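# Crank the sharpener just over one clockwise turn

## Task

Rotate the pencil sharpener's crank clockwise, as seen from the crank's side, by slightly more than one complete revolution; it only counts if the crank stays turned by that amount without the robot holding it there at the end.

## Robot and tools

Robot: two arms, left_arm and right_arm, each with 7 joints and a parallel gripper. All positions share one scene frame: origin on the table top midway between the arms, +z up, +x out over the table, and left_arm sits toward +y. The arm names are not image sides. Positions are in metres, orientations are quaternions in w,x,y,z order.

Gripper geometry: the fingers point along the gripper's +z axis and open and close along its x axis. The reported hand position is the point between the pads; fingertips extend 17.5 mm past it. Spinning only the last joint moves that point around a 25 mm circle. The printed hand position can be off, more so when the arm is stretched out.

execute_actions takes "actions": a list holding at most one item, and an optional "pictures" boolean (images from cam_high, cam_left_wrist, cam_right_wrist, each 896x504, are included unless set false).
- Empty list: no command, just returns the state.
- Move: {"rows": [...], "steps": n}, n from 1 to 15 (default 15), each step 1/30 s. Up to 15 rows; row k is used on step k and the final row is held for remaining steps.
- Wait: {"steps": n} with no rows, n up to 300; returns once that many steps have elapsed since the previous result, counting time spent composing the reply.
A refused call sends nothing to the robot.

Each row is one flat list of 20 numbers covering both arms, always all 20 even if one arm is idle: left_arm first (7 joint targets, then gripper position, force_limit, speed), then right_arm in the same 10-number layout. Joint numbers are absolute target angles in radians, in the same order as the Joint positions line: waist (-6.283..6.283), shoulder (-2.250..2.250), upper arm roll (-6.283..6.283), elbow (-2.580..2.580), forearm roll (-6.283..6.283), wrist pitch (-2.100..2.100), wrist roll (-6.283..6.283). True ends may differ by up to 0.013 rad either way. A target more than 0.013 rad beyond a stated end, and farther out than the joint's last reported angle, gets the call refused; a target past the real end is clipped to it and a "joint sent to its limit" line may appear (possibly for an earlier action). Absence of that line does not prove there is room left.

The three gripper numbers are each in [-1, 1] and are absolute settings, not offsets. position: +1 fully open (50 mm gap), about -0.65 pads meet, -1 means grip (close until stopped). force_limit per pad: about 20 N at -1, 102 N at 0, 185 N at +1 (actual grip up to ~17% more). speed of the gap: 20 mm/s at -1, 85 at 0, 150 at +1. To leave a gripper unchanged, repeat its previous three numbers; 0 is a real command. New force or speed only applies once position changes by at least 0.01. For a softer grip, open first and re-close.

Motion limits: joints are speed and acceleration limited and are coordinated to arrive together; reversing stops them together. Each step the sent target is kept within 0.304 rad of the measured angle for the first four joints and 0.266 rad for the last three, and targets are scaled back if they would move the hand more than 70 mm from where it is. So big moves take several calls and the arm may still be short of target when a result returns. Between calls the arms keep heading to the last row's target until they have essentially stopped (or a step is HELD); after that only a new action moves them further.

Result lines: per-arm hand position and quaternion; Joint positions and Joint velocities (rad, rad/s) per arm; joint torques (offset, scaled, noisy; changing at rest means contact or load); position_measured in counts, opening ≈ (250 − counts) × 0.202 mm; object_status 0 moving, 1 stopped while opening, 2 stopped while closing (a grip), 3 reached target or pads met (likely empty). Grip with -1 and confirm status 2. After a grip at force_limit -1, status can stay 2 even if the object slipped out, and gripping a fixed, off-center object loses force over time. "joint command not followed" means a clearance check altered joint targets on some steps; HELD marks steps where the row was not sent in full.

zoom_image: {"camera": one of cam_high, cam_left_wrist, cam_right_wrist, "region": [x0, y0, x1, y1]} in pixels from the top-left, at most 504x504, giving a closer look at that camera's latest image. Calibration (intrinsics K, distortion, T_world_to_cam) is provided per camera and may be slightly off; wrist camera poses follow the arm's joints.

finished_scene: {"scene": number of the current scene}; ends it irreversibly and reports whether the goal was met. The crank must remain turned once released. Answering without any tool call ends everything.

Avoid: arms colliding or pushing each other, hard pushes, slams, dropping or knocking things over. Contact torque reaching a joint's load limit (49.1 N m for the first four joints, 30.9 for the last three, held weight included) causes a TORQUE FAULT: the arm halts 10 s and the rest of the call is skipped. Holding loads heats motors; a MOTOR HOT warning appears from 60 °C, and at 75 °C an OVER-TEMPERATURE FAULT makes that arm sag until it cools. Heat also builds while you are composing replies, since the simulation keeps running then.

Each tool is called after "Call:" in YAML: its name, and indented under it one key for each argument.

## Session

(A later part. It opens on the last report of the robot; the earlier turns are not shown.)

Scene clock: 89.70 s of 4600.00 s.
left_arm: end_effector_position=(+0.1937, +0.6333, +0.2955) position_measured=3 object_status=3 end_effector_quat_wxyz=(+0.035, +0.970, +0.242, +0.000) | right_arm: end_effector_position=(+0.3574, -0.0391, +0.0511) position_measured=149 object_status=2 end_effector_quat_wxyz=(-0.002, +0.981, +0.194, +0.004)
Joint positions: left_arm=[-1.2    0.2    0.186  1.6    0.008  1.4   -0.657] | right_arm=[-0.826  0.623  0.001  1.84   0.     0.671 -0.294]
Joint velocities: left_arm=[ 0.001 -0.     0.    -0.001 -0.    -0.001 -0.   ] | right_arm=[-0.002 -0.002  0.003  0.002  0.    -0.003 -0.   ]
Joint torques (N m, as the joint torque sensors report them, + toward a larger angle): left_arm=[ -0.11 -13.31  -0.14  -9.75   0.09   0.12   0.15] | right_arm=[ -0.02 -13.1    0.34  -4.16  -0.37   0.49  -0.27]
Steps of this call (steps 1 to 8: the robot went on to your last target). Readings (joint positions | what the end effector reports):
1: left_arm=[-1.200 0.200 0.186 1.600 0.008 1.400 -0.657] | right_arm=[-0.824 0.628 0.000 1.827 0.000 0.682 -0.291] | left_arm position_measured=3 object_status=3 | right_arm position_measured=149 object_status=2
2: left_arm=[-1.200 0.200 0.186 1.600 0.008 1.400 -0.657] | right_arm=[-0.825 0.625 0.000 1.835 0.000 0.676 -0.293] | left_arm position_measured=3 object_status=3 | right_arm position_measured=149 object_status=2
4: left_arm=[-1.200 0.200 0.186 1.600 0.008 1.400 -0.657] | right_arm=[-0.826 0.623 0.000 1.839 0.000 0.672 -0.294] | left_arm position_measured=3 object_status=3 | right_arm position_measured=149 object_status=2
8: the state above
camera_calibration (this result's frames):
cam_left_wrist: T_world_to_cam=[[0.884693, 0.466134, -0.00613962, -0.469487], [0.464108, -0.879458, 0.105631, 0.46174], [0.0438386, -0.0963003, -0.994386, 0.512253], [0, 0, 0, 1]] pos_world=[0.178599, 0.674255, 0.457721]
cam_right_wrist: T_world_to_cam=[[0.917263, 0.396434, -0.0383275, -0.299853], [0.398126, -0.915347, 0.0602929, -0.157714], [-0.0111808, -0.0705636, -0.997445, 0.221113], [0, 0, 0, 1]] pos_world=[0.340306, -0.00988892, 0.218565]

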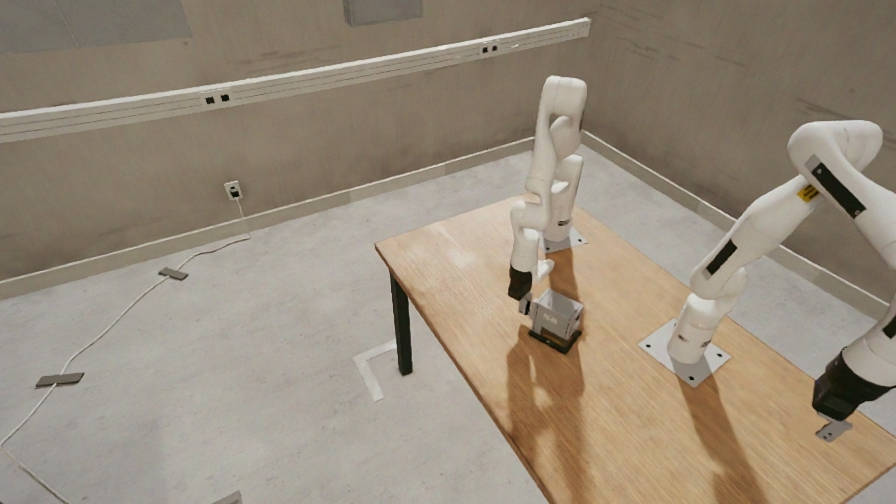

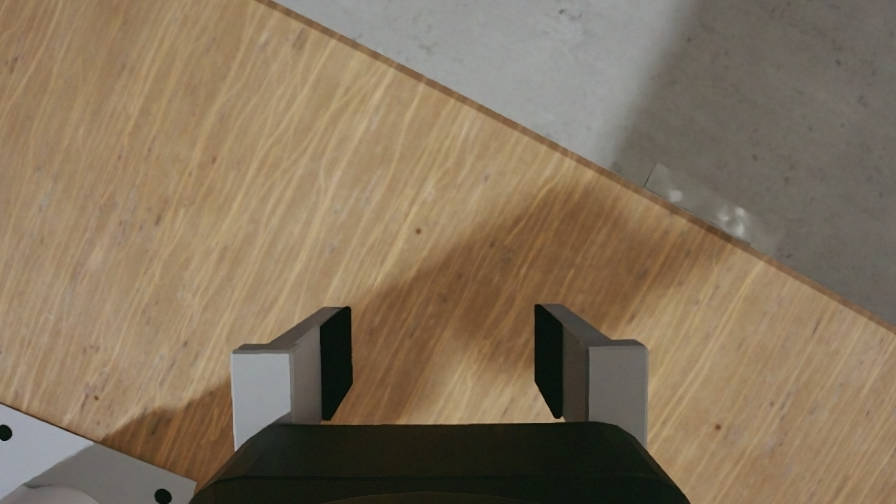

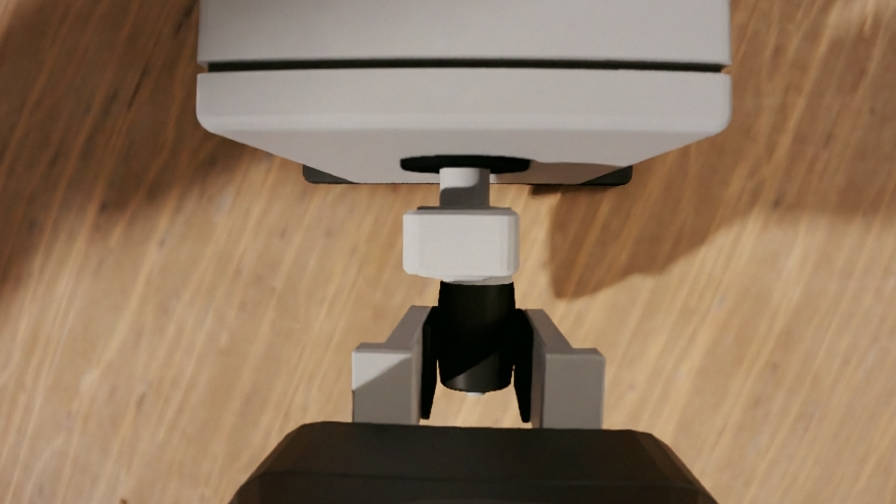

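Call:
execute_actions:
  actions:
    - {"rows":[[-1.2,0.2,0.186,1.6,0.008,1.4,-0.657,1,0,0,-0.835,0.601,0,1.883,0,0.657,-0.302,-1,-0.5,0],[-1.2,0.2,0.186,1.6,0.008,1.4,-0.657,1,0,0,-0.835,0.601,0,1.883,0,0.657,-0.302,-1,-0.5,0],[-1.2,0.2,0.186,1.6,0.008,1.4,-0.657,1,0,0,-0.843,0.576,0,1.918,0,0.649,-0.31,-1,-0.5,0],[-1.2,0.2,0.186,1.6,0.008,1.4,-0.657,1,0,0,-0.843,0.576,0,1.918,0,0.649,-0.31,-1,-0.5,0],[-1.2,0.2,0.186,1.6,0.008,1.4,-0.657,1,0,0,-0.843,0.576,0,1.918,0,0.649,-0.31,-1,-0.5,0],[-1.2,0.2,0.186,1.6,0.008,1.4,-0.657,1,0,0,-0.851,0.543,0,1.942,0,0.657,-0.318,-1,-0.5,0],[-1.2,0.2,0.186,1.6,0.008,1.4,-0.657,1,0,0,-0.851,0.543,0,1.942,0,0.657,-0.318,-1,-0.5,0],[-1.2,0.2,0.186,1.6,0.008,1.4,-0.657,1,0,0,-0.857,0.508,0,1.957,0,0.676,-0.324,-1,-0.5,0],[-1.2,0.2,0.186,1.6,0.008,1.4,-0.657,1,0,0,-0.857,0.508,0,1.957,0,0.676,-0.324,-1,-0.5,0],[-1.2,0.2,0.186,1.6,0.008,1.4,-0.657,1,0,0,-0.857,0.508,0,1.957,0,0.676,-0.324,-1,-0.5,0],[-1.2,0.2,0.186,1.6,0.008,1.4,-0.657,1,0,0,-0.862,0.476,0,1.959,0,0.706,-0.329,-1,-0.5,0],[-1.2,0.2,0.186,1.6,0.008,1.4,-0.657,1,0,0,-0.862,0.476,0,1.959,0,0.706,-0.329,-1,-0.5,0],[-1.2,0.2,0.186,1.6,0.008,1.4,-0.657,1,0,0,-0.863,0.450,0,1.949,0,0.742,-0.33,-1,-0.5,0]],"steps":15}
  pictures: false

Call:
execute_actions:
  actions:
    - {"steps":8}

Scene clock: 113.83 s of 4600.00 s.
left_arm: end_effector_position=(+0.1937, +0.6333, +0.2955) position_measured=3 object_status=3 end_effector_quat_wxyz=(+0.035, +0.970, +0.242, +0.000) | right_arm: end_effector_position=(+0.3101, -0.0593, +0.0944) position_measured=149 object_status=2 end_effector_quat_wxyz=(+0.001, +0.981, +0.194, -0.001)
Joint positions: left_arm=[-1.2    0.2    0.186  1.6    0.008  1.4   -0.657] | right_arm=[-0.861  0.464  0.     1.954  0.     0.726 -0.329]
Joint velocities: left_arm=[ 0.002 -0.    -0.    -0.    -0.     0.001  0.   ] | right_arm=[-0.018 -0.268  0.001 -0.13   0.002  0.411 -0.02 ]
Joint torques (N m, as the joint torque sensors report them, + toward a larger angle): left_arm=[ -0.17 -13.13  -0.1   -9.87   0.1    0.11   0.13] | right_arm=[  0.83 -12.52   0.82  -5.99  -0.27   0.34  -0.05]
Steps of this call (steps 1 to 30: the robot went on to your last target; steps 31 to 100: nothing new was sent; then 20.30 s passed at rest; steps 101 to 115: all 15 steps of this action). Readings (joint positions | what the end effector reports):
101: left_arm=[-1.200 0.200 0.186 1.600 0.008 1.400 -0.657] | right_arm=[-0.827 0.622 0.001 1.841 0.000 0.670 -0.294] | left_arm position_measured=3 object_status=3 | right_arm position_measured=149 object_status=2
102: left_arm=[-1.200 0.200 0.186 1.600 0.008 1.400 -0.657] | right_arm=[-0.828 0.618 0.001 1.846 0.001 0.668 -0.295] | left_arm position_measured=3 object_status=3 | right_arm position_measured=149 object_status=2
104: left_arm=[-1.200 0.200 0.186 1.600 0.008 1.400 -0.657] | right_arm=[-0.834 0.603 0.001 1.874 0.001 0.659 -0.300] | left_arm position_measured=3 object_status=3 | right_arm position_measured=149 object_status=2
108: left_arm=[-1.200 0.200 0.186 1.600 0.008 1.400 -0.657] | right_arm=[-0.847 0.556 0.000 1.931 0.000 0.654 -0.314] | left_arm position_measured=3 object_status=3 | right_arm position_measured=149 object_status=2
115: the state above

Scene clock: 114.10 s of 4600.00 s.
left_arm: end_effector_position=(+0.1937, +0.6333, +0.2955) position_measured=3 object_status=3 end_effector_quat_wxyz=(+0.035, +0.970, +0.242, +0.000) | right_arm: end_effector_position=(+0.3098, -0.0594, +0.1002) position_measured=149 object_status=2 end_effector_quat_wxyz=(+0.001, +0.981, +0.194, -0.001)
Joint positions: left_arm=[-1.2    0.2    0.186  1.6    0.008  1.4   -0.657] | right_arm=[-0.863  0.452  0.     1.95   0.001  0.742 -0.33 ]
Joint velocities: left_arm=[-0.001  0.     0.001 -0.    -0.    -0.    -0.001] | right_arm=[-0.001 -0.01   0.001  0.001  0.     0.001 -0.   ]
Joint torques (N m, as the joint torque sensors report them, + toward a larger angle): left_arm=[ -0.12 -13.03   0.    -9.69   0.09   0.04   0.05] | right_arm=[ -0.09 -16.08   0.31  -6.51  -0.42   0.04  -0.15]
Steps of this call (steps 1 to 8: the robot went on to your last target). Readings (joint positions | what the end effector reports):
1: left_arm=[-1.200 0.200 0.186 1.600 0.008 1.400 -0.657] | right_arm=[-0.862 0.458 0.000 1.951 0.000 0.737 -0.330] | left_arm position_measured=3 object_status=3 | right_arm position_measured=149 object_status=2
2: left_arm=[-1.200 0.200 0.186 1.600 0.008 1.400 -0.657] | right_arm=[-0.862 0.456 0.000 1.949 0.000 0.741 -0.330] | left_arm position_measured=3 object_status=3 | right_arm position_measured=149 object_status=2
4: left_arm=[-1.200 0.200 0.186 1.600 0.008 1.400 -0.657] | right_arm=[-0.862 0.454 0.000 1.949 0.000 0.742 -0.330] | left_arm position_measured=3 object_status=3 | right_arm position_measured=149 object_status=2
8: the state above
camera_calibration (this result's frames):
cam_left_wrist: T_world_to_cam=[[0.884693, 0.466134, -0.00613961, -0.469487], [0.464108, -0.879457, 0.105631, 0.46174], [0.0438387, -0.0963004, -0.994386, 0.512253], [0, 0, 0, 1]] pos_world=[0.178599, 0.674254, 0.457721]
cam_right_wrist: T_world_to_cam=[[0.916674, 0.396732, -0.0480865, -0.245043], [0.399187, -0.914691, 0.0631691, -0.160816], [-0.018923, -0.077101, -0.996844, 0.270077], [0, 0, 0, 1]] pos_world=[0.293931, -0.0290569, 0.2676]

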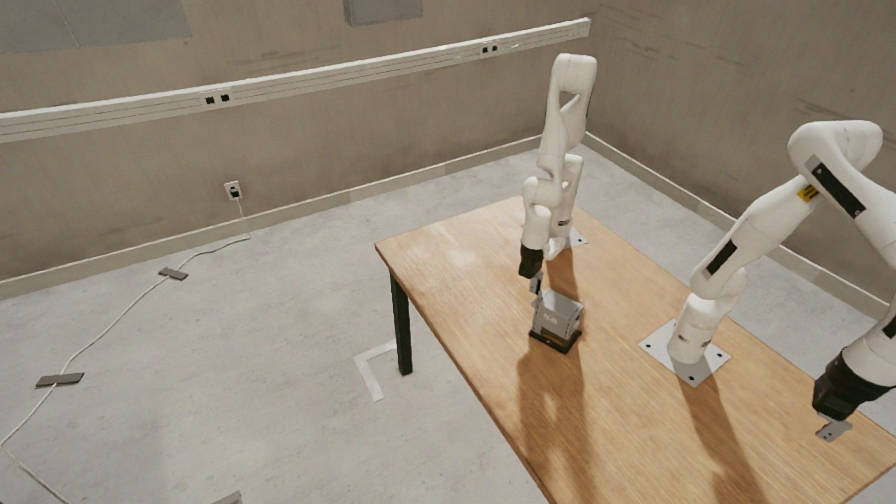

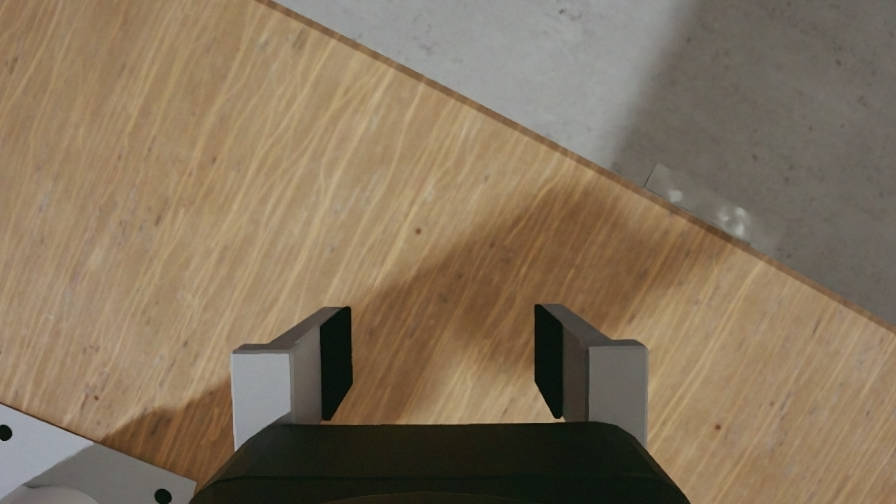

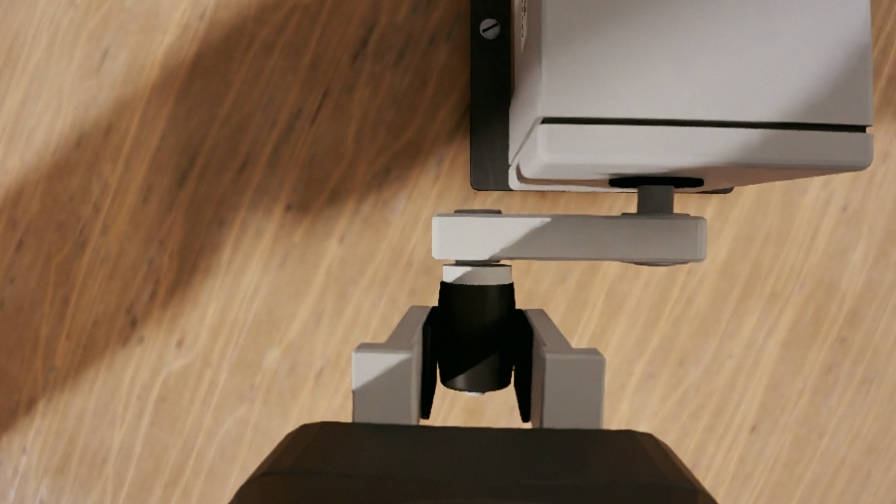

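Clean. Finish.

Call:
execute_actions:
  actions:
    - {"rows":[[-1.2,0.2,0.186,1.6,0.008,1.4,-0.657,1,0,0,-0.861,0.430,0,1.928,0,0.783,-0.328,-1,-0.5,0],[-1.2,0.2,0.186,1.6,0.008,1.4,-0.657,1,0,0,-0.861,0.430,0,1.928,0,0.783,-0.328,-1,-0.5,0],[-1.2,0.2,0.186,1.6,0.008,1.4,-0.657,1,0,0,-0.857,0.417,0,1.898,0,0.825,-0.324,-1,-0.5,0],[-1.2,0.2,0.186,1.6,0.008,1.4,-0.657,1,0,0,-0.857,0.417,0,1.898,0,0.825,-0.324,-1,-0.5,0],[-1.2,0.2,0.186,1.6,0.008,1.4,-0.657,1,0,0,-0.857,0.417,0,1.898,0,0.825,-0.324,-1,-0.5,0],[-1.2,0.2,0.186,1.6,0.008,1.4,-0.657,1,0,0,-0.851,0.415,0,1.860,0,0.867,-0.318,-1,-0.5,0],[-1.2,0.2,0.186,1.6,0.008,1.4,-0.657,1,0,0,-0.851,0.415,0,1.860,0,0.867,-0.318,-1,-0.5,0],[-1.2,0.2,0.186,1.6,0.008,1.4,-0.657,1,0,0,-0.843,0.422,0,1.817,0,0.903,-0.31,-1,-0.5,0],[-1.2,0.2,0.186,1.6,0.008,1.4,-0.657,1,0,0,-0.843,0.422,0,1.817,0,0.903,-0.31,-1,-0.5,0],[-1.2,0.2,0.186,1.6,0.008,1.4,-0.657,1,0,0,-0.843,0.422,0,1.817,0,0.903,-0.31,-1,-0.5,0],[-1.2,0.2,0.186,1.6,0.008,1.4,-0.657,1,0,0,-0.835,0.438,0,1.772,0,0.932,-0.302,-1,-0.5,0],[-1.2,0.2,0.186,1.6,0.008,1.4,-0.657,1,0,0,-0.835,0.438,0,1.772,0,0.932,-0.302,-1,-0.5,0],[-1.2,0.2,0.186,1.6,0.008,1.4,-0.657,1,0,0,-0.827,0.460,0,1.729,0,0.953,-0.294,-1,-0.5,0]],"steps":15}
  pictures: false

Call:
execute_actions:
  actions:
    - {"rows":[[-1.2,0.2,0.186,1.6,0.008,1.4,-0.657,1,0,0,-0.827,0.460,0,1.729,0,0.953,-0.294,-1,-0.5,0],[-1.2,0.2,0.186,1.6,0.008,1.4,-0.657,1,0,0,-0.827,0.460,0,1.729,0,0.953,-0.294,-1,-0.5,0],[-1.2,0.2,0.186,1.6,0.008,1.4,-0.657,1,0,0,-0.819,0.486,0,1.689,0,0.966,-0.286,-1,-0.5,0],[-1.2,0.2,0.186,1.6,0.008,1.4,-0.657,1,0,0,-0.819,0.486,0,1.689,0,0.966,-0.286,-1,-0.5,0],[-1.2,0.2,0.186,1.6,0.008,1.4,-0.657,1,0,0,-0.819,0.486,0,1.689,0,0.966,-0.286,-1,-0.5,0],[-1.2,0.2,0.186,1.6,0.008,1.4,-0.657,1,0,0,-0.812,0.516,0,1.655,0,0.971,-0.279,-1,-0.5,0]],"steps":15}
  pictures: false

Call:
execute_actions:
  actions:
    - {"rows":[[-1.2,0.2,0.186,1.6,0.008,1.4,-0.657,1,0,0,-0.812,0.516,0,1.655,0,0.971,-0.279,1,-0.5,0]],"steps":12}
  pictures: false

Call:
execute_actions:
  actions:
    - {"rows":[[-1.2,0.2,0.186,1.6,0.008,1.4,-0.657,1,0,0,-0.812,0.46,0,1.62,0,1.06,-0.279,1,-0.5,0]],"steps":15}

Scene clock: 133.80 s of 4600.00 s.
left_arm: end_effector_position=(+0.1937, +0.6333, +0.2955) position_measured=3 object_status=3 end_effector_quat_wxyz=(+0.035, +0.970, +0.242, +0.000) | right_arm: end_effector_position=(+0.3458, -0.0442, +0.1476) position_measured=149 object_status=2 end_effector_quat_wxyz=(+0.001, +0.981, +0.195, -0.002)
Joint positions: left_arm=[-1.2    0.2    0.186  1.6    0.008  1.4   -0.657] | right_arm=[-0.832  0.445 -0.001  1.758 -0.     0.943 -0.298]
Joint velocities: left_arm=[ 0.001 -0.     0.001  0.    -0.001 -0.     0.   ] | right_arm=[ 0.083  0.162  0.016 -0.514  0.009  0.227  0.089]
Joint torques (N m, as the joint torque sensors report them, + toward a larger angle): left_arm=[ -0.13 -13.05   0.12  -9.88   0.08   0.11   0.09] | right_arm=[ -0.41 -11.32   0.24  -6.39   0.16  -1.82  -0.65]
Steps of this call (steps 1 to 30: the robot went on to your last target; steps 31 to 100: nothing new was sent; then 15.87 s passed at rest; steps 101 to 115: all 15 steps of this action). Readings (joint positions | what the end effector reports):
101: left_arm=[-1.200 0.200 0.186 1.600 0.008 1.400 -0.657] | right_arm=[-0.862 0.450 0.001 1.949 0.001 0.743 -0.330] | left_arm position_measured=3 object_status=3 | right_arm position_measured=149 object_status=2
102: left_arm=[-1.200 0.200 0.186 1.600 0.008 1.400 -0.657] | right_arm=[-0.862 0.445 0.000 1.945 0.000 0.752 -0.329] | left_arm position_measured=3 object_status=3 | right_arm position_measured=149 object_status=2
104: left_arm=[-1.200 0.200 0.186 1.600 0.008 1.400 -0.657] | right_arm=[-0.859 0.429 -0.000 1.924 0.000 0.791 -0.327] | left_arm position_measured=3 object_status=3 | right_arm position_measured=149 object_status=2
108: left_arm=[-1.200 0.200 0.186 1.600 0.008 1.400 -0.657] | right_arm=[-0.853 0.419 -0.000 1.877 -0.000 0.851 -0.320] | left_arm position_measured=3 object_status=3 | right_arm position_measured=149 object_status=2
115: the state above

Scene clock: 134.30 s of 4600.00 s.
left_arm: end_effector_position=(+0.1937, +0.6333, +0.2955) position_measured=3 object_status=3 end_effector_quat_wxyz=(+0.035, +0.970, +0.242, +0.000) | right_arm: end_effector_position=(+0.3774, -0.0308, +0.1428) position_measured=149 object_status=2 end_effector_quat_wxyz=(+0.000, +0.981, +0.194, -0.000)
Joint positions: left_arm=[-1.2    0.2    0.186  1.6    0.008  1.4   -0.657] | right_arm=[-0.812  0.515  0.     1.656  0.     0.972 -0.279]
Joint velocities: left_arm=[ 0.001  0.     0.    -0.    -0.    -0.001  0.   ] | right_arm=[ 0.003  0.009 -0.001 -0.007 -0.001 -0.002 -0.   ]
Joint torques (N m, as the joint torque sensors report them, + toward a larger angle): left_arm=[ -0.04 -13.13   0.1   -9.67   0.04   0.31   0.07] | right_arm=[  0.46 -17.57   0.71  -7.77  -0.35  -0.17  -0.22]
Steps of this call (steps 1 to 15: all 15 steps of this action). Readings (joint positions | what the end effector reports):
1: left_arm=[-1.200 0.200 0.186 1.600 0.008 1.400 -0.657] | right_arm=[-0.830 0.450 -0.000 1.743 0.000 0.949 -0.296] | left_arm position_measured=3 object_status=3 | right_arm position_measured=149 object_status=2
2: left_arm=[-1.200 0.200 0.186 1.600 0.008 1.400 -0.657] | right_arm=[-0.829 0.454 0.000 1.735 0.000 0.951 -0.295] | left_arm position_measured=3 object_status=3 | right_arm position_measured=149 object_status=2
4: left_arm=[-1.200 0.200 0.186 1.600 0.008 1.400 -0.657] | right_arm=[-0.826 0.463 0.000 1.724 0.000 0.957 -0.293] | left_arm position_measured=3 object_status=3 | right_arm position_measured=149 object_status=2
8: left_arm=[-1.200 0.200 0.186 1.600 0.008 1.400 -0.657] | right_arm=[-0.815 0.502 0.000 1.670 0.000 0.968 -0.282] | left_arm position_measured=3 object_status=3 | right_arm position_measured=149 object_status=2
15: the state above

Scene clock: 134.70 s of 4600.00 s.
left_arm: end_effector_position=(+0.1937, +0.6333, +0.2955) position_measured=3 object_status=3 end_effector_quat_wxyz=(+0.035, +0.970, +0.242, +0.000) | right_arm: end_effector_position=(+0.3777, -0.0306, +0.1423) position_measured=3 object_status=0 end_effector_quat_wxyz=(+0.000, +0.981, +0.194, -0.000)
Joint positions: left_arm=[-1.2    0.2    0.186  1.6    0.008  1.4   -0.657] | right_arm=[-0.812  0.516  0.     1.655  0.     0.971 -0.279]
Joint velocities: left_arm=[-0.    -0.    -0.001  0.    -0.001 -0.    -0.   ] | right_arm=[ 0.     0.001  0.    -0.001 -0.001 -0.    -0.   ]
Joint torques (N m, as the joint torque sensors report them, + toward a larger angle): left_arm=[ -0.03 -13.18  -0.15  -9.84   0.     0.23   0.03] | right_arm=[  0.41 -18.12   0.76  -7.49  -0.27   0.28  -0.15]
Steps of this call (steps 1 to 12: all 12 steps of this action). Readings (joint positions | what the end effector reports):
1: left_arm=[-1.200 0.200 0.186 1.600 0.008 1.400 -0.657] | right_arm=[-0.812 0.515 0.000 1.655 0.000 0.972 -0.279] | left_arm position_measured=3 object_status=3 | right_arm position_measured=140 object_status=0
2: left_arm=[-1.200 0.200 0.186 1.600 0.008 1.400 -0.657] | right_arm=[-0.812 0.515 0.000 1.655 0.000 0.971 -0.279] | left_arm position_measured=3 object_status=3 | right_arm position_measured=126 object_status=0
4: left_arm=[-1.200 0.200 0.186 1.600 0.008 1.400 -0.657] | right_arm=[-0.812 0.516 0.000 1.655 0.000 0.971 -0.279] | left_arm position_measured=3 object_status=3 | right_arm position_measured=98 object_status=0
8: left_arm=[-1.200 0.200 0.186 1.600 0.008 1.400 -0.657] | right_arm=[-0.812 0.516 0.000 1.655 0.000 0.971 -0.279] | left_arm position_measured=3 object_status=3 | right_arm position_measured=41 object_status=0
12: the state above

Scene clock: 135.20 s of 4600.00 s.
left_arm: end_effector_position=(+0.1937, +0.6333, +0.2955) position_measured=3 object_status=3 end_effector_quat_wxyz=(+0.035, +0.970, +0.242, +0.000) | right_arm: end_effector_position=(+0.3737, -0.0338, +0.1775) position_measured=3 object_status=3 end_effector_quat_wxyz=(-0.000, +0.981, +0.194, +0.001)
Joint positions: left_arm=[-1.2    0.2    0.186  1.6    0.008  1.4   -0.657] | right_arm=[-0.812  0.46  -0.     1.62  -0.     1.06  -0.279]
Joint velocities: left_arm=[ 0.001 -0.    -0.001 -0.    -0.    -0.001  0.   ] | right_arm=[-0.    -0.002 -0.002  0.     0.001  0.     0.   ]
Joint torques (N m, as the joint torque sensors report them, + toward a larger angle): left_arm=[ -0.11 -13.16   0.16  -9.7    0.18  -0.02   0.13] | right_arm=[  0.41 -17.18   0.74  -8.12  -0.28   0.26  -0.17]
Steps of this call (steps 1 to 15: all 15 steps of this action). Readings (joint positions | what the end effector reports):
1: left_arm=[-1.200 0.200 0.186 1.600 0.008 1.400 -0.657] | right_arm=[-0.812 0.515 -0.000 1.655 0.000 0.972 -0.279] | left_arm position_measured=3 object_status=3 | right_arm position_measured=3 object_status=0
2: left_arm=[-1.200 0.200 0.186 1.600 0.008 1.400 -0.657] | right_arm=[-0.812 0.510 -0.000 1.652 0.000 0.979 -0.279] | left_arm position_measured=3 object_status=3 | right_arm position_measured=3 object_status=0
4: left_arm=[-1.200 0.200 0.186 1.600 0.008 1.400 -0.657] | right_arm=[-0.812 0.483 -0.000 1.638 0.000 1.018 -0.279] | left_arm position_measured=3 object_status=3 | right_arm position_measured=3 object_status=0
8: left_arm=[-1.200 0.200 0.186 1.600 0.008 1.400 -0.657] | right_arm=[-0.812 0.462 0.000 1.620 -0.000 1.059 -0.279] | left_arm position_measured=3 object_status=3 | right_arm position_measured=3 object_status=3
15: the state above
camera_calibration (this result's frames):
cam_left_wrist: T_world_to_cam=[[0.884693, 0.466134, -0.0061396, -0.469488], [0.464109, -0.879457, 0.105631, 0.46174], [0.0438386, -0.0963003, -0.994386, 0.512253], [0, 0, 0, 1]] pos_world=[0.178599, 0.674254, 0.457721]
cam_right_wrist: T_world_to_cam=[[0.916639, 0.397183, -0.0449204, -0.310613], [0.39937, -0.914719, 0.0615955, -0.167606], [-0.0166248, -0.0744007, -0.99709, 0.3496], [0, 0, 0, 1]] pos_world=[0.357469, -0.00393174, 0.344953]

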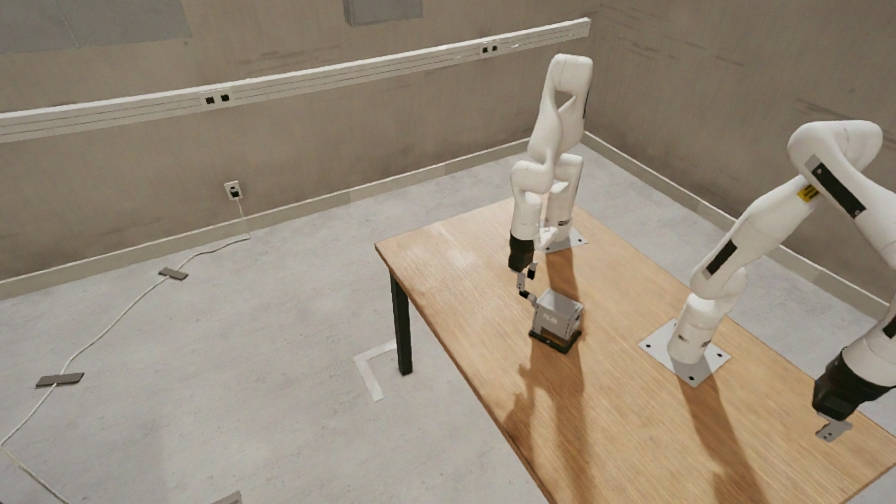

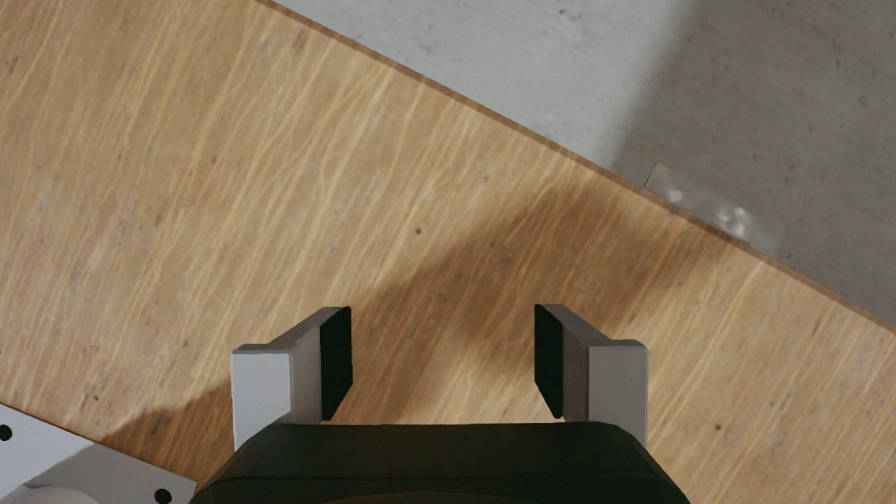

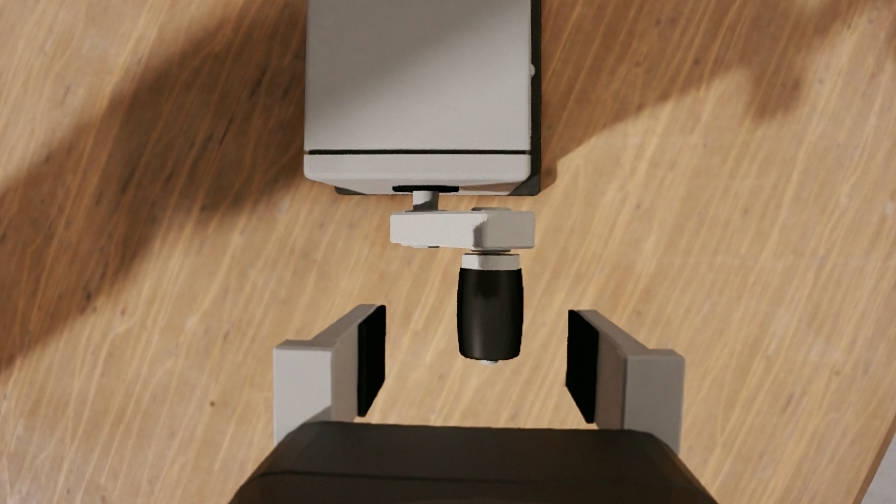

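Call:
finished_scene:
  scene: 2

The scene is finished: the task was done.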